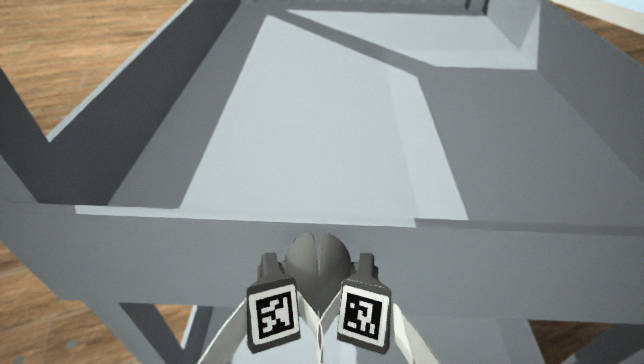

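{"method": "execute_actions", "body": {
  "actions": [
    {"r1":{"base":{"translate_m":0.3}},"r2":{"base":{"translate_m":-0.15},"joints":{"wrist_roll_rad":1.57,"arm_m":0.04,"gripper_m":0.13}}}
  ],
  "cameras": []
}}

{"method": "execute_actions", "body": {
  "actions": [
    {"r2":{"joints":{"lift_m":0.67,"wrist_pitch_rad":0}}}
  ],
  "cameras": ["r1_nav_camera","r2_wrist_camera"]
}}

Scene clock: 180.33 s.
r1.base_odometry: x=-1.816 y=+2.058 heading=+2.399 (m, m, rad; r1's odometry frame)
r1.turned_by_wheels: +0.000 (rad since the last result)
r1.turned_by_imu: +0.002 (rad since the last result)
r1.base_tilt: forward=+0.8 right=-2.5 (deg)
r1.lidar_m: 3.67 2.26 2.01 0.19 0.18 0.29 3.92 1.29 2.28 2.74 2.72 2.71
r1.head_depth_mm: 1648 1511 1412 1320 1229 1159 1090 / 1651 1522 1417 1320 1234 1159 1094 / 1651 1519 1409 1317 1230 - 1083 / 1653 1524 1410 1319 1231 - 1077 / 1652 1520 1411 1319 1234 - - / 1654 1518 1415 1314 1236 1176 785 / 1659 1531 1414 1317 1240 1162 609
r1.base_status: done
r1.joint_positions: lift_m=+0.250 arm_m=+0.001 wrist_yaw_rad=+2.976 wrist_pitch_rad=-0.375 wrist_roll_rad=-0.014 gripper_m=+0.037 head_pan_rad=+0.003 head_tilt_rad=-1.291
r1.joint_status: not commanded
r1.on_its_own: wrist_yaw_rad is held at +2.976, not at its first target +3.133, by its stall guard, which is not easing now
r1.motor_effort: left_wheel=+3(20) right_wheel=-3(5) lift_m=+19(20) arm_m=+0(0) wrist_yaw_rad=+0(0) wrist_pitch_rad=+9(9) wrist_roll_rad=-1(0) gripper_m=-1(1) head_pan_rad=+1(0) head_tilt_rad=-3(3) (%)
r1.hand_pose: x=+0.0167 y=+0.0805 z=+0.2725 quat_wxyz=(+0.189, +0.698, +0.075, +0.686) (m; r1's base frame)
r1.wrist_depth_mm: - - - - - - - / 199 - - - - - - / 216 - 910 972 913 911 911 / 239 238 677 709 692 683 688 / 270 264 - 567 577 550 548 / 305 295 - 498 451 461 459 / - - - - 397 397 388
r2.base_odometry: x=+0.427 y=-1.581 heading=+2.084 (m, m, rad; r2's odometry frame)
r2.turned_by_wheels: +0.000 (rad since the last result)
r2.turned_by_imu: +0.000 (rad since the last result)
r2.base_tilt: forward=-0.3 right=-0.1 (deg)
r2.lidar_m: 0.35 3.89 2.88 3.29 2.11 1.08 0.89 0.88 0.98 1.55 0.48 0.36
r2.head_depth_mm: 543 638 677 551 901 1206 1147 / 552 650 674 552 898 1197 1117 / 560 661 670 533 892 1199 1120 / 870 747 668 535 887 1211 1123 / 2525 2091 1735 1484 1342 1227 1120 / 2500 2066 1767 1533 1359 1224 1113 / 2490 2054 1767 1536 1361 1225 1108
r2.base_status: done
r2.joint_positions: lift_m=+0.560 arm_m=+0.040 wrist_yaw_rad=+1.570 wrist_pitch_rad=-0.612 wrist_roll_rad=+1.565 gripper_m=+0.130 head_pan_rad=+0.008 head_tilt_rad=-0.990
r2.joint_status: all done
r2.motor_effort: left_wheel=-1(8) right_wheel=+1(3) lift_m=+23(24) arm_m=+3(5) wrist_yaw_rad=+0(2) wrist_pitch_rad=+4(4) wrist_roll_rad=+2(5) gripper_m=+0(91) head_pan_rad=+0(0) head_tilt_rad=-6(6) (%)
r2.hand_pose: x=+0.1743 y=-0.1849 z=+0.5316 quat_wxyz=(+0.216, +0.674, -0.674, -0.211) (m; r2's base frame)
r2.wrist_depth_mm: - 616 285 835 460 567 484 / - 737 292 745 560 571 491 / - 749 298 755 566 597 490 / - 758 305 766 562 598 493 / - 753 315 747 597 604 502 / - - 321 - 545 573 506 / - 447 328 457 748 - 503
pictures: none
No camera images: the call's "cameras" was empty. Leave "cameras" out to get every camera's image.

Scene clock: 182.17 s.
r1.base_odometry: x=-1.816 y=+2.058 heading=+2.399 (m, m, rad; r1's odometry frame)
r1.turned_by_wheels: +0.000 (rad since the last result)
r1.turned_by_imu: +0.000 (rad since the last result)
r1.base_tilt: forward=+0.8 right=-2.5 (deg)
r1.lidar_m: 3.67 2.26 2.02 0.19 0.18 0.29 3.92 1.30 2.27 2.74 2.73 2.71
r1.head_depth_mm: 1639 1523 1406 1317 1237 1158 1097 / 1651 1519 1408 1313 1235 1162 1094 / 1647 1513 1409 1321 1236 - 1084 / 1645 1518 1411 1317 1234 - 1079 / 1646 1513 1412 1314 1233 - - / 1649 1522 1410 1320 1234 1176 784 / 1649 1519 1415 1321 1228 1159 610
r1.base_status: not commanded
r1.joint_positions: lift_m=+0.250 arm_m=+0.001 wrist_yaw_rad=+2.976 wrist_pitch_rad=-0.375 wrist_roll_rad=-0.014 gripper_m=+0.037 head_pan_rad=+0.003 head_tilt_rad=-1.291
r1.joint_status: not commanded
r1.on_its_own: wrist_yaw_rad is held at +2.976, not at its first target +3.133, by its stall guard, which is not easing now
r1.motor_effort: left_wheel=+3(3) right_wheel=-3(3) lift_m=+20(20) arm_m=+0(0) wrist_yaw_rad=-1(0) wrist_pitch_rad=+9(9) wrist_roll_rad=+0(0) gripper_m=-1(1) head_pan_rad=+0(0) head_tilt_rad=-3(3) (%)
r1.hand_pose: x=+0.0167 y=+0.0805 z=+0.2725 quat_wxyz=(+0.189, +0.698, +0.075, +0.686) (m; r1's base frame)
r1.wrist_depth_mm: - - - - - - - / 199 - - - - - - / 217 - 894 935 931 914 888 / 240 240 682 695 701 692 669 / 268 265 - 573 579 553 546 / 305 297 - 494 453 461 455 / - - - - 397 396 395
r2.base_odometry: x=+0.427 y=-1.581 heading=+2.084 (m, m, rad; r2's odometry frame)
r2.turned_by_wheels: +0.000 (rad since the last result)
r2.turned_by_imu: +0.000 (rad since the last result)
r2.base_tilt: forward=-0.4 right=+0.2 (deg)
r2.lidar_m: 0.35 3.90 2.87 3.27 2.11 1.08 0.89 0.88 0.98 1.55 0.48 0.36
r2.head_depth_mm: 543 638 678 551 907 1221 - / 552 650 672 553 896 1206 1125 / 560 662 671 533 898 1200 1118 / 870 747 668 535 893 1208 1128 / 2508 2097 1740 1486 1344 1227 1123 / 2505 2078 1765 1535 1366 1224 1115 / 2484 2052 1765 1536 1358 1217 1106
r2.base_status: not commanded
r2.joint_positions: lift_m=+0.670 arm_m=+0.040 wrist_yaw_rad=+1.570 wrist_pitch_rad=-0.024 wrist_roll_rad=+1.565 gripper_m=+0.130 head_pan_rad=+0.008 head_tilt_rad=-0.990
r2.joint_status: all done
r2.motor_effort: left_wheel=-1(1) right_wheel=+2(2) lift_m=+29(32) arm_m=+3(3) wrist_yaw_rad=+1(0) wrist_pitch_rad=+8(8) wrist_roll_rad=+2(2) gripper_m=+1(0) head_pan_rad=+0(0) head_tilt_rad=-6(6) (%)
r2.hand_pose: x=+0.2342 y=-0.1848 z=+0.7780 quat_wxyz=(+0.011, +0.707, -0.707, -0.007) (m; r2's base frame)
r2.wrist_depth_mm: - - 241 - - 488 361 / - - 245 795 837 516 358 / - 487 253 - 843 515 356 / - 507 257 - 873 515 281 / - 533 265 854 823 510 291 / - - 272 - - 452 296 / - - 279 - - - 303
pictures: r1_nav_camera (sideways: a quarter turn counterclockwise sets it upright), r2_wrist_camera
camera_calibration (this result's frames):
r1_nav_camera: T_world_to_cam=[[0.952519, 0.0107919, 0.304288, -0.359137], [0.0177703, -0.999639, -0.0201735, 0.0798448], [0.303961, 0.0246229, -0.952366, 1.19672], [0, 0, 0, 1]] pos_world=[-0.0230898, 0.054225, 1.25061]
r2_wrist_camera: T_world_to_cam=[[-0.0340563, -0.0265239, -0.999068, 0.780344], [-0.117954, 0.992768, -0.0223358, 0.277252], [0.992435, 0.117083, -0.0369386, -0.0169492], [0, 0, 0, 1]] pos_world=[0.0760995, -0.252565, 0.785184]
Images, in order (width x height): r1_nav_camera 672x504, r2_wrist_camera 644x364.

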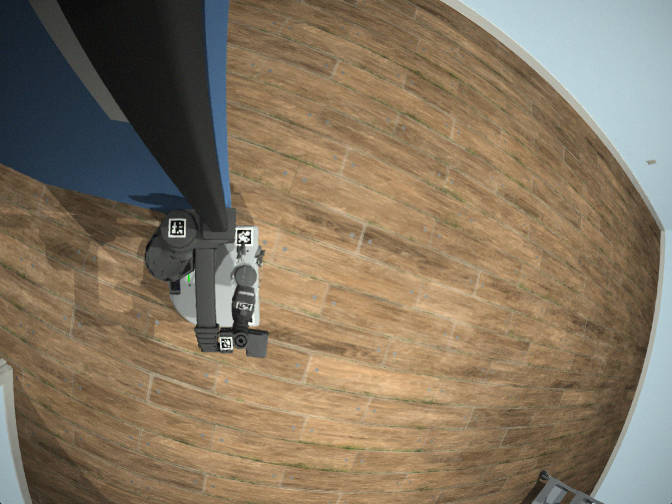

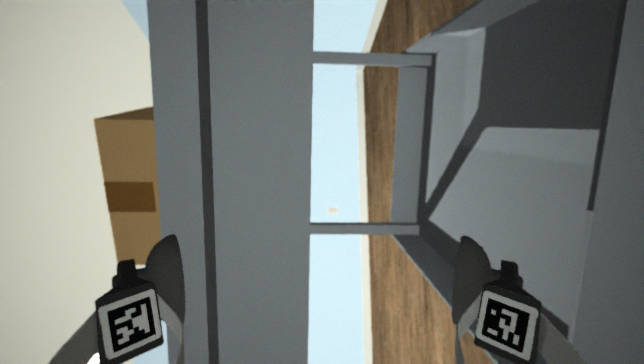

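{"method": "execute_actions", "body": {
  "actions": [
    {"r1":{"base":{"translate_m":0.1}},"r2":{"base":{"translate_m":0.07},"joints":{"lift_m":0.753}}}
  ],
  "cameras": []
}}

{"method": "execute_actions", "body": {
  "actions": [
    {"r2":{"joints":{"gripper_m":-0.04}}}
  ],
  "cameras": ["r2_wrist_camera"]
}}

{"method": "execute_actions", "body": {
  "actions": [
    {"r2":{"base":{"rotate_rad":-0.55}}}
  ],
  "cameras": []
}}

{"method": "execute_actions", "body": {
  "actions": [
    {"r2":{"base":{"translate_m":-0.4}}}
  ],
  "cameras": []
}}

{"method": "execute_actions", "body": {
  "actions": [
    {"r2":{"base":{"rotate_rad":-0.55}}}
  ],
  "cameras": []
}}

{"method": "execute_actions", "body": {
  "actions": [
    {"r2":{"base":{"translate_m":-0.5}}}
  ],
  "cameras": ["r2_nav_camera","r2_wrist_camera"]
}}

Scene clock: 188.13 s.
r1.base_odometry: x=-1.890 y=+2.126 heading=+2.399 (m, m, rad; r1's odometry frame)
r1.turned_by_wheels: +0.000 (rad since the last result)
r1.turned_by_imu: +0.001 (rad since the last result)
r1.base_tilt: forward=+0.8 right=-2.5 (deg)
r1.lidar_m: 3.60 2.22 1.98 1.99 0.23 0.25 4.04 1.39 2.48 2.76 2.65 2.64
r1.head_depth_mm: 1643 1515 1404 1320 1233 1160 1094 / 1646 1520 1408 1310 1230 1158 1095 / 1654 1519 1409 1318 1232 - 1081 / 1646 1526 1412 1310 1235 - 1076 / 1645 1520 1408 1319 1238 - - / 1662 1529 1407 1317 1237 1179 688 / 1650 1529 1411 1322 1236 1163 529
r1.base_status: done
r1.joint_positions: lift_m=+0.250 arm_m=+0.001 wrist_yaw_rad=+2.976 wrist_pitch_rad=-0.375 wrist_roll_rad=-0.014 gripper_m=+0.037 head_pan_rad=+0.003 head_tilt_rad=-1.291
r1.joint_status: not commanded
r1.on_its_own: wrist_yaw_rad is held at +2.976, not at its first target +3.133, by its stall guard, which is not easing now
r1.motor_effort: left_wheel=+4(11) right_wheel=-6(8) lift_m=+20(20) arm_m=+0(0) wrist_yaw_rad=+0(0) wrist_pitch_rad=+9(9) wrist_roll_rad=+0(0) gripper_m=+0(1) head_pan_rad=+0(0) head_tilt_rad=-3(3) (%)
r1.hand_pose: x=+0.0167 y=+0.0805 z=+0.2725 quat_wxyz=(+0.189, +0.698, +0.075, +0.686) (m; r1's base frame)
r1.wrist_depth_mm: - - - - - - - / 212 - - - - - - / 215 - - 948 943 897 888 / 221 678 717 710 702 693 674 / 240 264 - 565 575 554 550 / 268 280 - 497 455 465 456 / - - - - 399 394 389
r2.base_odometry: x=+0.393 y=-1.520 heading=+2.084 (m, m, rad; r2's odometry frame)
r2.turned_by_wheels: +0.000 (rad since the last result)
r2.turned_by_imu: +0.001 (rad since the last result)
r2.base_tilt: forward=-0.3 right=+0.2 (deg)
r2.lidar_m: 0.28 3.83 2.80 3.30 2.26 1.17 0.95 0.95 1.05 1.66 0.38 0.29
r2.head_depth_mm: 478 561 649 589 510 1193 1139 / 485 573 656 586 539 1127 1120 / 493 581 659 583 515 1123 1121 / 852 754 666 582 516 1119 1122 / 2515 2096 1740 1487 1326 1225 1118 / 2494 2061 1760 1532 1359 1223 1114 / 2477 2064 1761 1529 1355 1217 1108
r2.base_status: done
r2.joint_positions: lift_m=+0.753 arm_m=+0.040 wrist_yaw_rad=+1.570 wrist_pitch_rad=-0.024 wrist_roll_rad=+1.565 gripper_m=+0.130 head_pan_rad=+0.008 head_tilt_rad=-0.990
r2.joint_status: all done
r2.motor_effort: left_wheel=-1(6) right_wheel=+1(6) lift_m=+29(31) arm_m=+4(3) wrist_yaw_rad=+1(0) wrist_pitch_rad=+8(8) wrist_roll_rad=+2(2) gripper_m=+0(2) head_pan_rad=+0(0) head_tilt_rad=-6(6) (%)
r2.hand_pose: x=+0.2342 y=-0.1848 z=+0.8611 quat_wxyz=(+0.011, +0.707, -0.707, -0.006) (m; r2's base frame)
r2.wrist_depth_mm: - - - 122 181 583 454 / - - - 126 186 617 457 / - 522 432 129 190 649 451 / - - 447 132 196 646 453 / - - 466 136 200 643 452 / - - - 140 206 565 451 / - - - 144 212 - 432
pictures: none
No camera images: the call's "cameras" was empty. Leave "cameras" out to get every camera's image.

Scene clock: 190.33 s.
r1.base_odometry: x=-1.890 y=+2.126 heading=+2.399 (m, m, rad; r1's odometry frame)
r1.turned_by_wheels: +0.000 (rad since the last result)
r1.turned_by_imu: +0.000 (rad since the last result)
r1.base_tilt: forward=+0.8 right=-2.4 (deg)
r1.lidar_m: 3.58 2.21 1.98 1.99 0.23 0.25 4.02 1.40 2.49 2.77 2.65 2.64
r1.head_depth_mm: 1645 1512 1408 1318 1233 1163 1091 / 1648 1517 1409 1318 1237 1155 1094 / 1645 1519 1407 1318 1235 - 1084 / 1646 1511 1410 1318 1234 - 1076 / 1647 1520 1413 1318 1236 - - / 1653 1520 1411 1319 1231 1175 686 / 1655 1523 1415 1320 1236 1164 529
r1.base_status: not commanded
r1.joint_positions: lift_m=+0.250 arm_m=+0.001 wrist_yaw_rad=+2.976 wrist_pitch_rad=-0.375 wrist_roll_rad=-0.014 gripper_m=+0.037 head_pan_rad=+0.003 head_tilt_rad=-1.291
r1.joint_status: not commanded
r1.on_its_own: wrist_yaw_rad is held at +2.976, not at its first target +3.133, by its stall guard, which is not easing now
r1.motor_effort: left_wheel=+4(4) right_wheel=-6(6) lift_m=+20(20) arm_m=+0(0) wrist_yaw_rad=+0(0) wrist_pitch_rad=+9(9) wrist_roll_rad=+0(0) gripper_m=-1(1) head_pan_rad=+0(0) head_tilt_rad=-4(4) (%)
r1.hand_pose: x=+0.0167 y=+0.0805 z=+0.2725 quat_wxyz=(+0.189, +0.698, +0.075, +0.686) (m; r1's base frame)
r1.wrist_depth_mm: - - - - - - - / 211 - - - - - - / 216 - - 948 949 917 888 / 219 678 722 699 706 689 687 / 239 267 - 574 578 556 537 / 267 283 - 493 455 466 453 / - - - - 401 391 392
r2.base_odometry: x=+0.393 y=-1.520 heading=+2.084 (m, m, rad; r2's odometry frame)
r2.turned_by_wheels: +0.000 (rad since the last result)
r2.turned_by_imu: +0.000 (rad since the last result)
r2.base_tilt: forward=-0.3 right=+0.1 (deg)
r2.lidar_m: 0.27 3.81 2.80 3.31 2.26 1.16 0.95 0.95 1.05 1.67 0.38 0.28
r2.head_depth_mm: 474 557 649 589 502 1129 1143 / 481 566 651 586 530 1124 1120 / 489 578 657 583 533 1122 1124 / 851 761 668 581 534 1115 1124 / 2536 2081 1735 1483 1322 1225 1120 / 2499 2064 1771 1540 1359 1223 1109 / 2486 2060 1750 1525 1361 1219 1109
r2.base_status: not commanded
r2.joint_positions: lift_m=+0.753 arm_m=+0.040 wrist_yaw_rad=+1.568 wrist_pitch_rad=-0.035 wrist_roll_rad=+1.567 gripper_m=-0.039 head_pan_rad=+0.008 head_tilt_rad=-0.990
r2.joint_status: all done
r2.motor_effort: left_wheel=-1(2) right_wheel=-5(8) lift_m=+29(29) arm_m=+3(3) wrist_yaw_rad=+3(3) wrist_pitch_rad=+12(15) wrist_roll_rad=+1(2) gripper_m=-32(98) head_pan_rad=+0(0) head_tilt_rad=-6(6) (%)
r2.hand_pose: x=+0.2339 y=-0.1852 z=+0.8582 quat_wxyz=(+0.014, +0.706, -0.708, -0.011) (m; r2's base frame)
r2.wrist_depth_mm: - - - 120 179 568 451 / - - - 123 184 634 449 / - 429 426 127 188 638 444 / - 442 444 130 193 632 443 / - - 466 133 197 636 442 / - - - 136 205 604 441 / - - - 139 211 - 425
pictures: r2_wrist_camera
camera_calibration (this result's frames):
r2_wrist_camera: T_world_to_cam=[[-0.0448804, -0.0244363, -0.998693, 0.863081], [-0.116726, 0.992981, -0.0190509, 0.27631], [0.99215, 0.115719, -0.0474178, -0.00479019], [0, 0, 0, 1]] pos_world=[0.0757407, -0.252726, 0.86699]
Images, in order (width x height): r2_wrist_camera 644x364.

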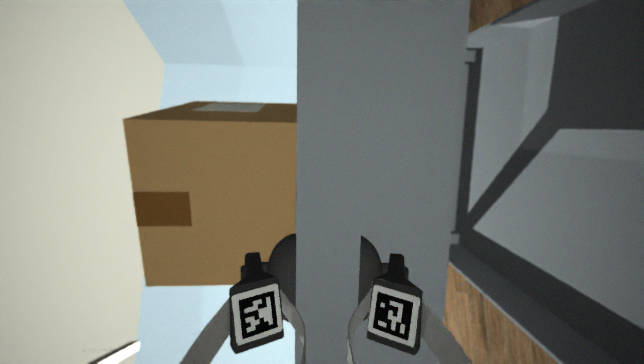

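Scene clock: 192.17 s.
r1.base_odometry: x=-1.890 y=+2.126 heading=+2.399 (m, m, rad; r1's odometry frame)
r1.turned_by_wheels: +0.000 (rad since the last result)
r1.turned_by_imu: +0.000 (rad since the last result)
r1.base_tilt: forward=+0.9 right=-2.5 (deg)
r1.lidar_m: 3.57 2.22 1.98 1.99 0.23 0.25 4.03 1.39 2.49 2.77 2.65 2.67
r1.head_depth_mm: 1650 1512 1410 1314 1227 1165 1093 / 1642 1516 1410 1313 1237 1160 1092 / 1654 1519 1407 1310 1238 - 1081 / 1648 1523 1416 1317 1236 - 1079 / 1657 1521 1409 1316 1235 - - / 1651 1524 1415 1315 1235 1180 688 / 1652 1525 1406 1320 1237 1162 529
r1.base_status: not commanded
r1.joint_positions: lift_m=+0.250 arm_m=+0.001 wrist_yaw_rad=+2.976 wrist_pitch_rad=-0.375 wrist_roll_rad=-0.014 gripper_m=+0.037 head_pan_rad=+0.003 head_tilt_rad=-1.291
r1.joint_status: not commanded
r1.on_its_own: wrist_yaw_rad is held at +2.976, not at its first target +3.133, by its stall guard, which is not easing now
r1.motor_effort: left_wheel=+4(4) right_wheel=-6(5) lift_m=+19(20) arm_m=+0(0) wrist_yaw_rad=+0(0) wrist_pitch_rad=+9(9) wrist_roll_rad=+0(0) gripper_m=-1(1) head_pan_rad=+1(0) head_tilt_rad=-3(3) (%)
r1.hand_pose: x=+0.0167 y=+0.0805 z=+0.2725 quat_wxyz=(+0.189, +0.698, +0.075, +0.686) (m; r1's base frame)
r1.wrist_depth_mm: - - - - - - - / 211 - - - - - - / 216 - - 950 942 893 909 / 219 679 708 716 706 698 675 / 240 266 - 565 583 551 547 / 267 283 - 493 448 460 456 / - - - - 400 399 389
r2.base_odometry: x=+0.393 y=-1.520 heading=+1.535 (m, m, rad; r2's odometry frame)
r2.turned_by_wheels: -0.550 (rad since the last result)
r2.turned_by_imu: -0.555 (rad since the last result)
r2.base_tilt: forward=-0.5 right=+0.0 (deg)
r2.lidar_m: 0.15 0.19 3.82 2.79 3.25 2.40 1.19 0.96 0.95 1.04 1.61 0.20
r2.head_depth_mm: 2444 2126 662 590 508 1243 1138 / 2494 735 673 586 491 1223 1120 / 479 734 659 584 525 798 1123 / 435 504 625 581 515 419 1119 / 419 472 576 580 514 684 1117 / 406 444 533 577 539 1206 1111 / 393 419 619 598 1345 1221 1110
r2.base_status: done
r2.joint_positions: lift_m=+0.753 arm_m=+0.040 wrist_yaw_rad=+1.571 wrist_pitch_rad=-0.035 wrist_roll_rad=+1.567 gripper_m=-0.029 head_pan_rad=+0.008 head_tilt_rad=-0.990
r2.joint_status: not commanded
r2.on_its_own: gripper_m is held at -0.030, not at your -0.040, by its stall guard, which is still easing
r2.motor_effort: left_wheel=+5(16) right_wheel=-8(23) lift_m=+29(29) arm_m=+3(3) wrist_yaw_rad=-1(18) wrist_pitch_rad=+12(12) wrist_roll_rad=+1(1) gripper_m=-12(31) head_pan_rad=-1(0) head_tilt_rad=-6(6) (%)
r2.hand_pose: x=+0.2339 y=-0.1845 z=+0.8582 quat_wxyz=(+0.014, +0.707, -0.707, -0.011) (m; r2's base frame)
r2.wrist_depth_mm: - - - 279 - - 924 / - - - 270 312 - 341 / - - - 249 264 - 429 / - - - 170 241 598 444 / - - - 155 223 638 446 / - - 430 142 208 630 442 / - 413 415 134 188 635 445
pictures: none
No camera images: the call's "cameras" was empty. Leave "cameras" out to get every camera's image.

Scene clock: 197.13 s.
r1.base_odometry: x=-1.890 y=+2.126 heading=+2.399 (m, m, rad; r1's odometry frame)
r1.turned_by_wheels: +0.000 (rad since the last result)
r1.turned_by_imu: +0.001 (rad since the last result)
r1.base_tilt: forward=+0.9 right=-2.5 (deg)
r1.lidar_m: 3.57 2.23 1.98 1.99 0.23 0.25 4.02 1.39 2.49 2.76 2.61 4.64
r1.head_depth_mm: 1645 1510 1412 1313 1225 1161 1093 / 1646 1522 1415 1318 1233 1160 1090 / 1645 1526 1410 1312 1235 - 1086 / 1661 1519 1414 1316 1237 - 1078 / 1649 1517 1411 1325 1235 - - / 1646 1525 1408 1319 1234 1181 686 / 1653 1525 1416 1322 1233 1163 529
r1.base_status: not commanded
r1.joint_positions: lift_m=+0.250 arm_m=+0.001 wrist_yaw_rad=+2.976 wrist_pitch_rad=-0.375 wrist_roll_rad=-0.014 gripper_m=+0.037 head_pan_rad=+0.003 head_tilt_rad=-1.291
r1.joint_status: not commanded
r1.on_its_own: wrist_yaw_rad is held at +2.976, not at its first target +3.133, by its stall guard, which is not easing now
r1.motor_effort: left_wheel=+4(4) right_wheel=-6(7) lift_m=+19(19) arm_m=+0(0) wrist_yaw_rad=+0(1) wrist_pitch_rad=+9(9) wrist_roll_rad=+0(0) gripper_m=+0(1) head_pan_rad=+0(0) head_tilt_rad=-3(3) (%)
r1.hand_pose: x=+0.0167 y=+0.0805 z=+0.2725 quat_wxyz=(+0.189, +0.698, +0.075, +0.686) (m; r1's base frame)
r1.wrist_depth_mm: - - - - - - - / 211 - - - - - - / 216 - - 912 920 906 890 / 220 679 728 704 700 688 670 / 238 265 - 562 581 554 547 / 266 280 - 494 451 463 453 / - - - - 397 397 390
r2.base_odometry: x=+0.379 y=-1.920 heading=+1.535 (m, m, rad; r2's odometry frame)
r2.turned_by_wheels: +0.000 (rad since the last result)
r2.turned_by_imu: -0.001 (rad since the last result)
r2.base_tilt: forward=-0.3 right=+0.2 (deg)
r2.lidar_m: 0.25 4.11 4.08 2.75 2.99 1.77 0.88 0.71 0.70 0.77 0.42 0.27
r2.head_depth_mm: 477 600 677 589 551 1207 1140 / 475 565 653 586 513 1185 1120 / 473 563 650 584 499 1124 1117 / 472 559 645 582 462 1082 1124 / 824 761 663 591 1304 1207 1122 / 2509 2018 1765 1546 1363 1226 1109 / 2464 2061 1761 1538 1359 1216 1107
r2.base_status: done
r2.joint_positions: lift_m=+0.753 arm_m=+0.040 wrist_yaw_rad=+1.567 wrist_pitch_rad=-0.037 wrist_roll_rad=+1.567 gripper_m=-0.026 head_pan_rad=+0.008 head_tilt_rad=-0.990
r2.joint_status: not commanded
r2.on_its_own: gripper_m is held at -0.027, not at your -0.040, by its stall guard, which is not easing now
r2.motor_effort: left_wheel=+6(7) right_wheel=-8(23) lift_m=+29(29) arm_m=+3(3) wrist_yaw_rad=+4(19) wrist_pitch_rad=+13(13) wrist_roll_rad=+1(1) gripper_m=-25(26) head_pan_rad=+0(0) head_tilt_rad=-6(6) (%)
r2.hand_pose: x=+0.2338 y=-0.1855 z=+0.8578 quat_wxyz=(+0.015, +0.706, -0.708, -0.012) (m; r2's base frame)
r2.wrist_depth_mm: - - - 149 213 - 407 / - - - 149 213 600 443 / - - - 149 212 637 448 / - 534 446 147 211 635 441 / - 453 451 147 210 627 441 / - 463 458 146 211 645 443 / - - - 146 209 598 441
pictures: none
No camera images: the call's "cameras" was empty. Leave "cameras" out to get every camera's image.

Scene clock: 199.13 s.
r1.base_odometry: x=-1.890 y=+2.126 heading=+2.399 (m, m, rad; r1's odometry frame)
r1.turned_by_wheels: +0.000 (rad since the last result)
r1.turned_by_imu: +0.000 (rad since the last result)
r1.base_tilt: forward=+0.9 right=-2.4 (deg)
r1.lidar_m: 3.59 2.22 1.98 1.98 0.23 0.25 4.03 1.39 2.49 2.76 2.59 4.65
r1.head_depth_mm: 1639 1516 1407 1317 1234 1165 1098 / 1650 1518 1413 1317 1233 1164 1094 / 1648 1525 1414 1318 1233 - 1083 / 1653 1519 1411 1316 1234 - 1076 / 1650 1513 1407 1317 1233 - - / 1652 1520 1404 1317 1240 1179 686 / 1653 1520 1416 1323 1239 1161 528
r1.base_status: not commanded
r1.joint_positions: lift_m=+0.250 arm_m=+0.001 wrist_yaw_rad=+2.976 wrist_pitch_rad=-0.375 wrist_roll_rad=-0.014 gripper_m=+0.037 head_pan_rad=+0.003 head_tilt_rad=-1.291
r1.joint_status: not commanded
r1.on_its_own: wrist_yaw_rad is held at +2.976, not at its first target +3.133, by its stall guard, which is not easing now
r1.motor_effort: left_wheel=+5(4) right_wheel=-6(5) lift_m=+20(19) arm_m=+0(0) wrist_yaw_rad=+0(0) wrist_pitch_rad=+9(9) wrist_roll_rad=+0(0) gripper_m=-1(1) head_pan_rad=+0(0) head_tilt_rad=-3(3) (%)
r1.hand_pose: x=+0.0167 y=+0.0805 z=+0.2725 quat_wxyz=(+0.189, +0.698, +0.075, +0.686) (m; r1's base frame)
r1.wrist_depth_mm: - - - - - - - / 211 - - - - - - / 216 - - 956 913 911 890 / 220 679 708 724 695 687 676 / 239 266 - 567 578 552 546 / 266 281 - 500 452 462 457 / - - - - 398 398 392
r2.base_odometry: x=+0.379 y=-1.920 heading=+0.985 (m, m, rad; r2's odometry frame)
r2.turned_by_wheels: -0.550 (rad since the last result)
r2.turned_by_imu: -0.557 (rad since the last result)
r2.base_tilt: forward=-0.4 right=+0.1 (deg)
r2.lidar_m: 0.24 0.21 4.12 4.07 3.04 3.02 1.91 0.90 0.71 0.70 0.76 0.40
r2.head_depth_mm: 2558 2117 614 1570 1389 1240 1138 / 2580 2114 646 842 1382 1240 1123 / 2564 2108 671 539 1149 1234 1119 / 2519 748 669 571 763 1194 1124 / 2517 767 664 578 472 1014 1118 / 499 572 641 577 483 709 1113 / 459 528 619 575 520 1217 1107
r2.base_status: done
r2.joint_positions: lift_m=+0.753 arm_m=+0.040 wrist_yaw_rad=+1.571 wrist_pitch_rad=-0.025 wrist_roll_rad=+1.568 gripper_m=-0.026 head_pan_rad=+0.008 head_tilt_rad=-0.990
r2.joint_status: not commanded
r2.on_its_own: gripper_m is held at -0.027, not at your -0.040, by its stall guard, which is not easing now
r2.motor_effort: left_wheel=+4(19) right_wheel=-4(24) lift_m=+28(29) arm_m=+3(3) wrist_yaw_rad=-1(37) wrist_pitch_rad=+9(13) wrist_roll_rad=+1(1) gripper_m=-12(25) head_pan_rad=+0(0) head_tilt_rad=-6(6) (%)
r2.hand_pose: x=+0.2342 y=-0.1846 z=+0.8608 quat_wxyz=(+0.011, +0.707, -0.707, -0.008) (m; r2's base frame)
r2.wrist_depth_mm: - - - - - - - / - - - - - - - / - - - - - - - / - - - 391 421 426 423 / - - - 363 - 609 389 / - - - - 882 649 453 / - - - 245 851 649 448
pictures: none
No camera images: the call's "cameras" was empty. Leave "cameras" out to get every camera's image.

Scene clock: 205.53 s.
r1.base_odometry: x=-1.890 y=+2.126 heading=+2.399 (m, m, rad; r1's odometry frame)
r1.turned_by_wheels: +0.000 (rad since the last result)
r1.turned_by_imu: +0.001 (rad since the last result)
r1.base_tilt: forward=+0.9 right=-2.4 (deg)
r1.lidar_m: 3.59 2.22 1.98 1.99 0.23 0.25 4.01 1.39 2.49 2.34 2.77 4.66
r1.head_depth_mm: 1646 1510 1405 1312 1232 1161 1095 / 1643 1522 1412 1316 1232 1160 1092 / 1647 1522 1413 1316 1234 - 1082 / 1650 1514 1405 1322 1234 - 1078 / 1653 1521 1416 1314 1235 - - / 1651 1527 1411 1316 1238 1181 685 / 1655 1519 1415 1322 1231 1167 530
r1.base_status: not commanded
r1.joint_positions: lift_m=+0.250 arm_m=+0.001 wrist_yaw_rad=+2.976 wrist_pitch_rad=-0.375 wrist_roll_rad=-0.014 gripper_m=+0.037 head_pan_rad=+0.003 head_tilt_rad=-1.291
r1.joint_status: not commanded
r1.on_its_own: wrist_yaw_rad is held at +2.976, not at its first target +3.133, by its stall guard, which is not easing now
r1.motor_effort: left_wheel=+4(4) right_wheel=-6(5) lift_m=+20(20) arm_m=+0(0) wrist_yaw_rad=+0(0) wrist_pitch_rad=+9(9) wrist_roll_rad=+0(0) gripper_m=+0(2) head_pan_rad=+0(0) head_tilt_rad=-3(4) (%)
r1.hand_pose: x=+0.0167 y=+0.0805 z=+0.2725 quat_wxyz=(+0.189, +0.698, +0.075, +0.686) (m; r1's base frame)
r1.wrist_depth_mm: - - - - - - - / 211 - - - - - - / 216 - - 954 935 898 916 / 220 686 712 698 692 689 672 / 239 268 - 567 577 559 545 / 267 283 - 490 457 462 454 / - - - - 399 397 393
r2.base_odometry: x=+0.102 y=-2.337 heading=+0.985 (m, m, rad; r2's odometry frame)
r2.turned_by_wheels: +0.000 (rad since the last result)
r2.turned_by_imu: -0.002 (rad since the last result)
r2.base_tilt: forward=-0.5 right=+0.2 (deg)
r2.lidar_m: 0.70 0.82 4.18 4.13 3.04 2.50 1.76 0.82 0.65 0.64 0.69 1.04
r2.head_depth_mm: 2461 2125 1812 1576 1390 1244 1141 / 2353 2130 1798 1556 1387 1236 1128 / 891 1242 1509 1560 1380 1239 1123 / 947 1248 1195 1468 1371 1233 1125 / 928 761 1095 1383 1365 1230 1121 / 888 788 1131 1450 1364 1226 1112 / 841 1257 1515 1535 1357 1220 1108
r2.base_status: done
r2.joint_positions: lift_m=+0.753 arm_m=+0.040 wrist_yaw_rad=+1.571 wrist_pitch_rad=-0.025 wrist_roll_rad=+1.568 gripper_m=-0.026 head_pan_rad=+0.008 head_tilt_rad=-0.990
r2.joint_status: not commanded
r2.on_its_own: gripper_m is held at -0.027, not at your -0.040, by its stall guard, which is not easing now
r2.motor_effort: left_wheel=+5(7) right_wheel=-4(8) lift_m=+28(28) arm_m=+3(3) wrist_yaw_rad=+0(0) wrist_pitch_rad=+9(9) wrist_roll_rad=+1(0) gripper_m=-12(12) head_pan_rad=+0(0) head_tilt_rad=-6(5) (%)
r2.hand_pose: x=+0.2342 y=-0.1846 z=+0.8608 quat_wxyz=(+0.011, +0.707, -0.707, -0.008) (m; r2's base frame)
r2.wrist_depth_mm: - - - - - - - / - - - - - - - / - - - - - - - / - - - - - - 891 / - - - - - - 868 / - - - - - 975 812 / - - - - 851 - 870
pictures: r2_nav_camera (sideways: a quarter turn counterclockwise sets it upright), r2_wrist_camera
camera_calibration (this result's frames):
r2_nav_camera: T_world_to_cam=[[0.859615, 0.0276688, 0.510192, -0.625071], [0.00989697, -0.999247, 0.037516, 0.002633], [0.510846, -0.0271999, -0.859242, 1.07495], [0, 0, 0, 1]] pos_world=[-0.0118388, 0.0491645, 1.24245]
r2_wrist_camera: T_world_to_cam=[[-0.0351305, -0.0240615, -0.999093, 0.863753], [-0.119135, 0.992682, -0.0197181, 0.27683], [0.992256, 0.118334, -0.03774, -0.0129286], [0, 0, 0, 1]] pos_world=[0.0761527, -0.252492, 0.86794]
Images, in order (width x height): r2_nav_camera 672x504, r2_wrist_camera 644x364.

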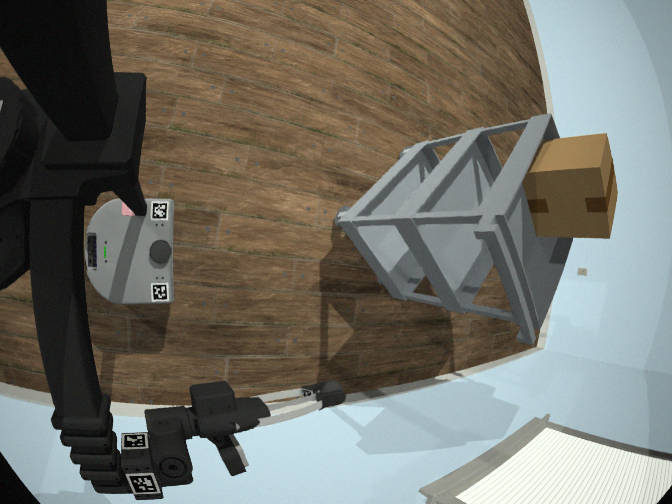

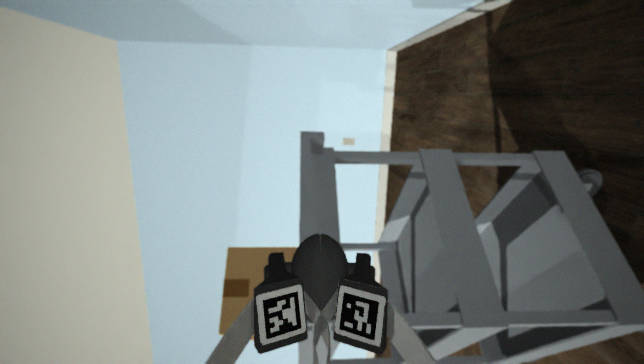

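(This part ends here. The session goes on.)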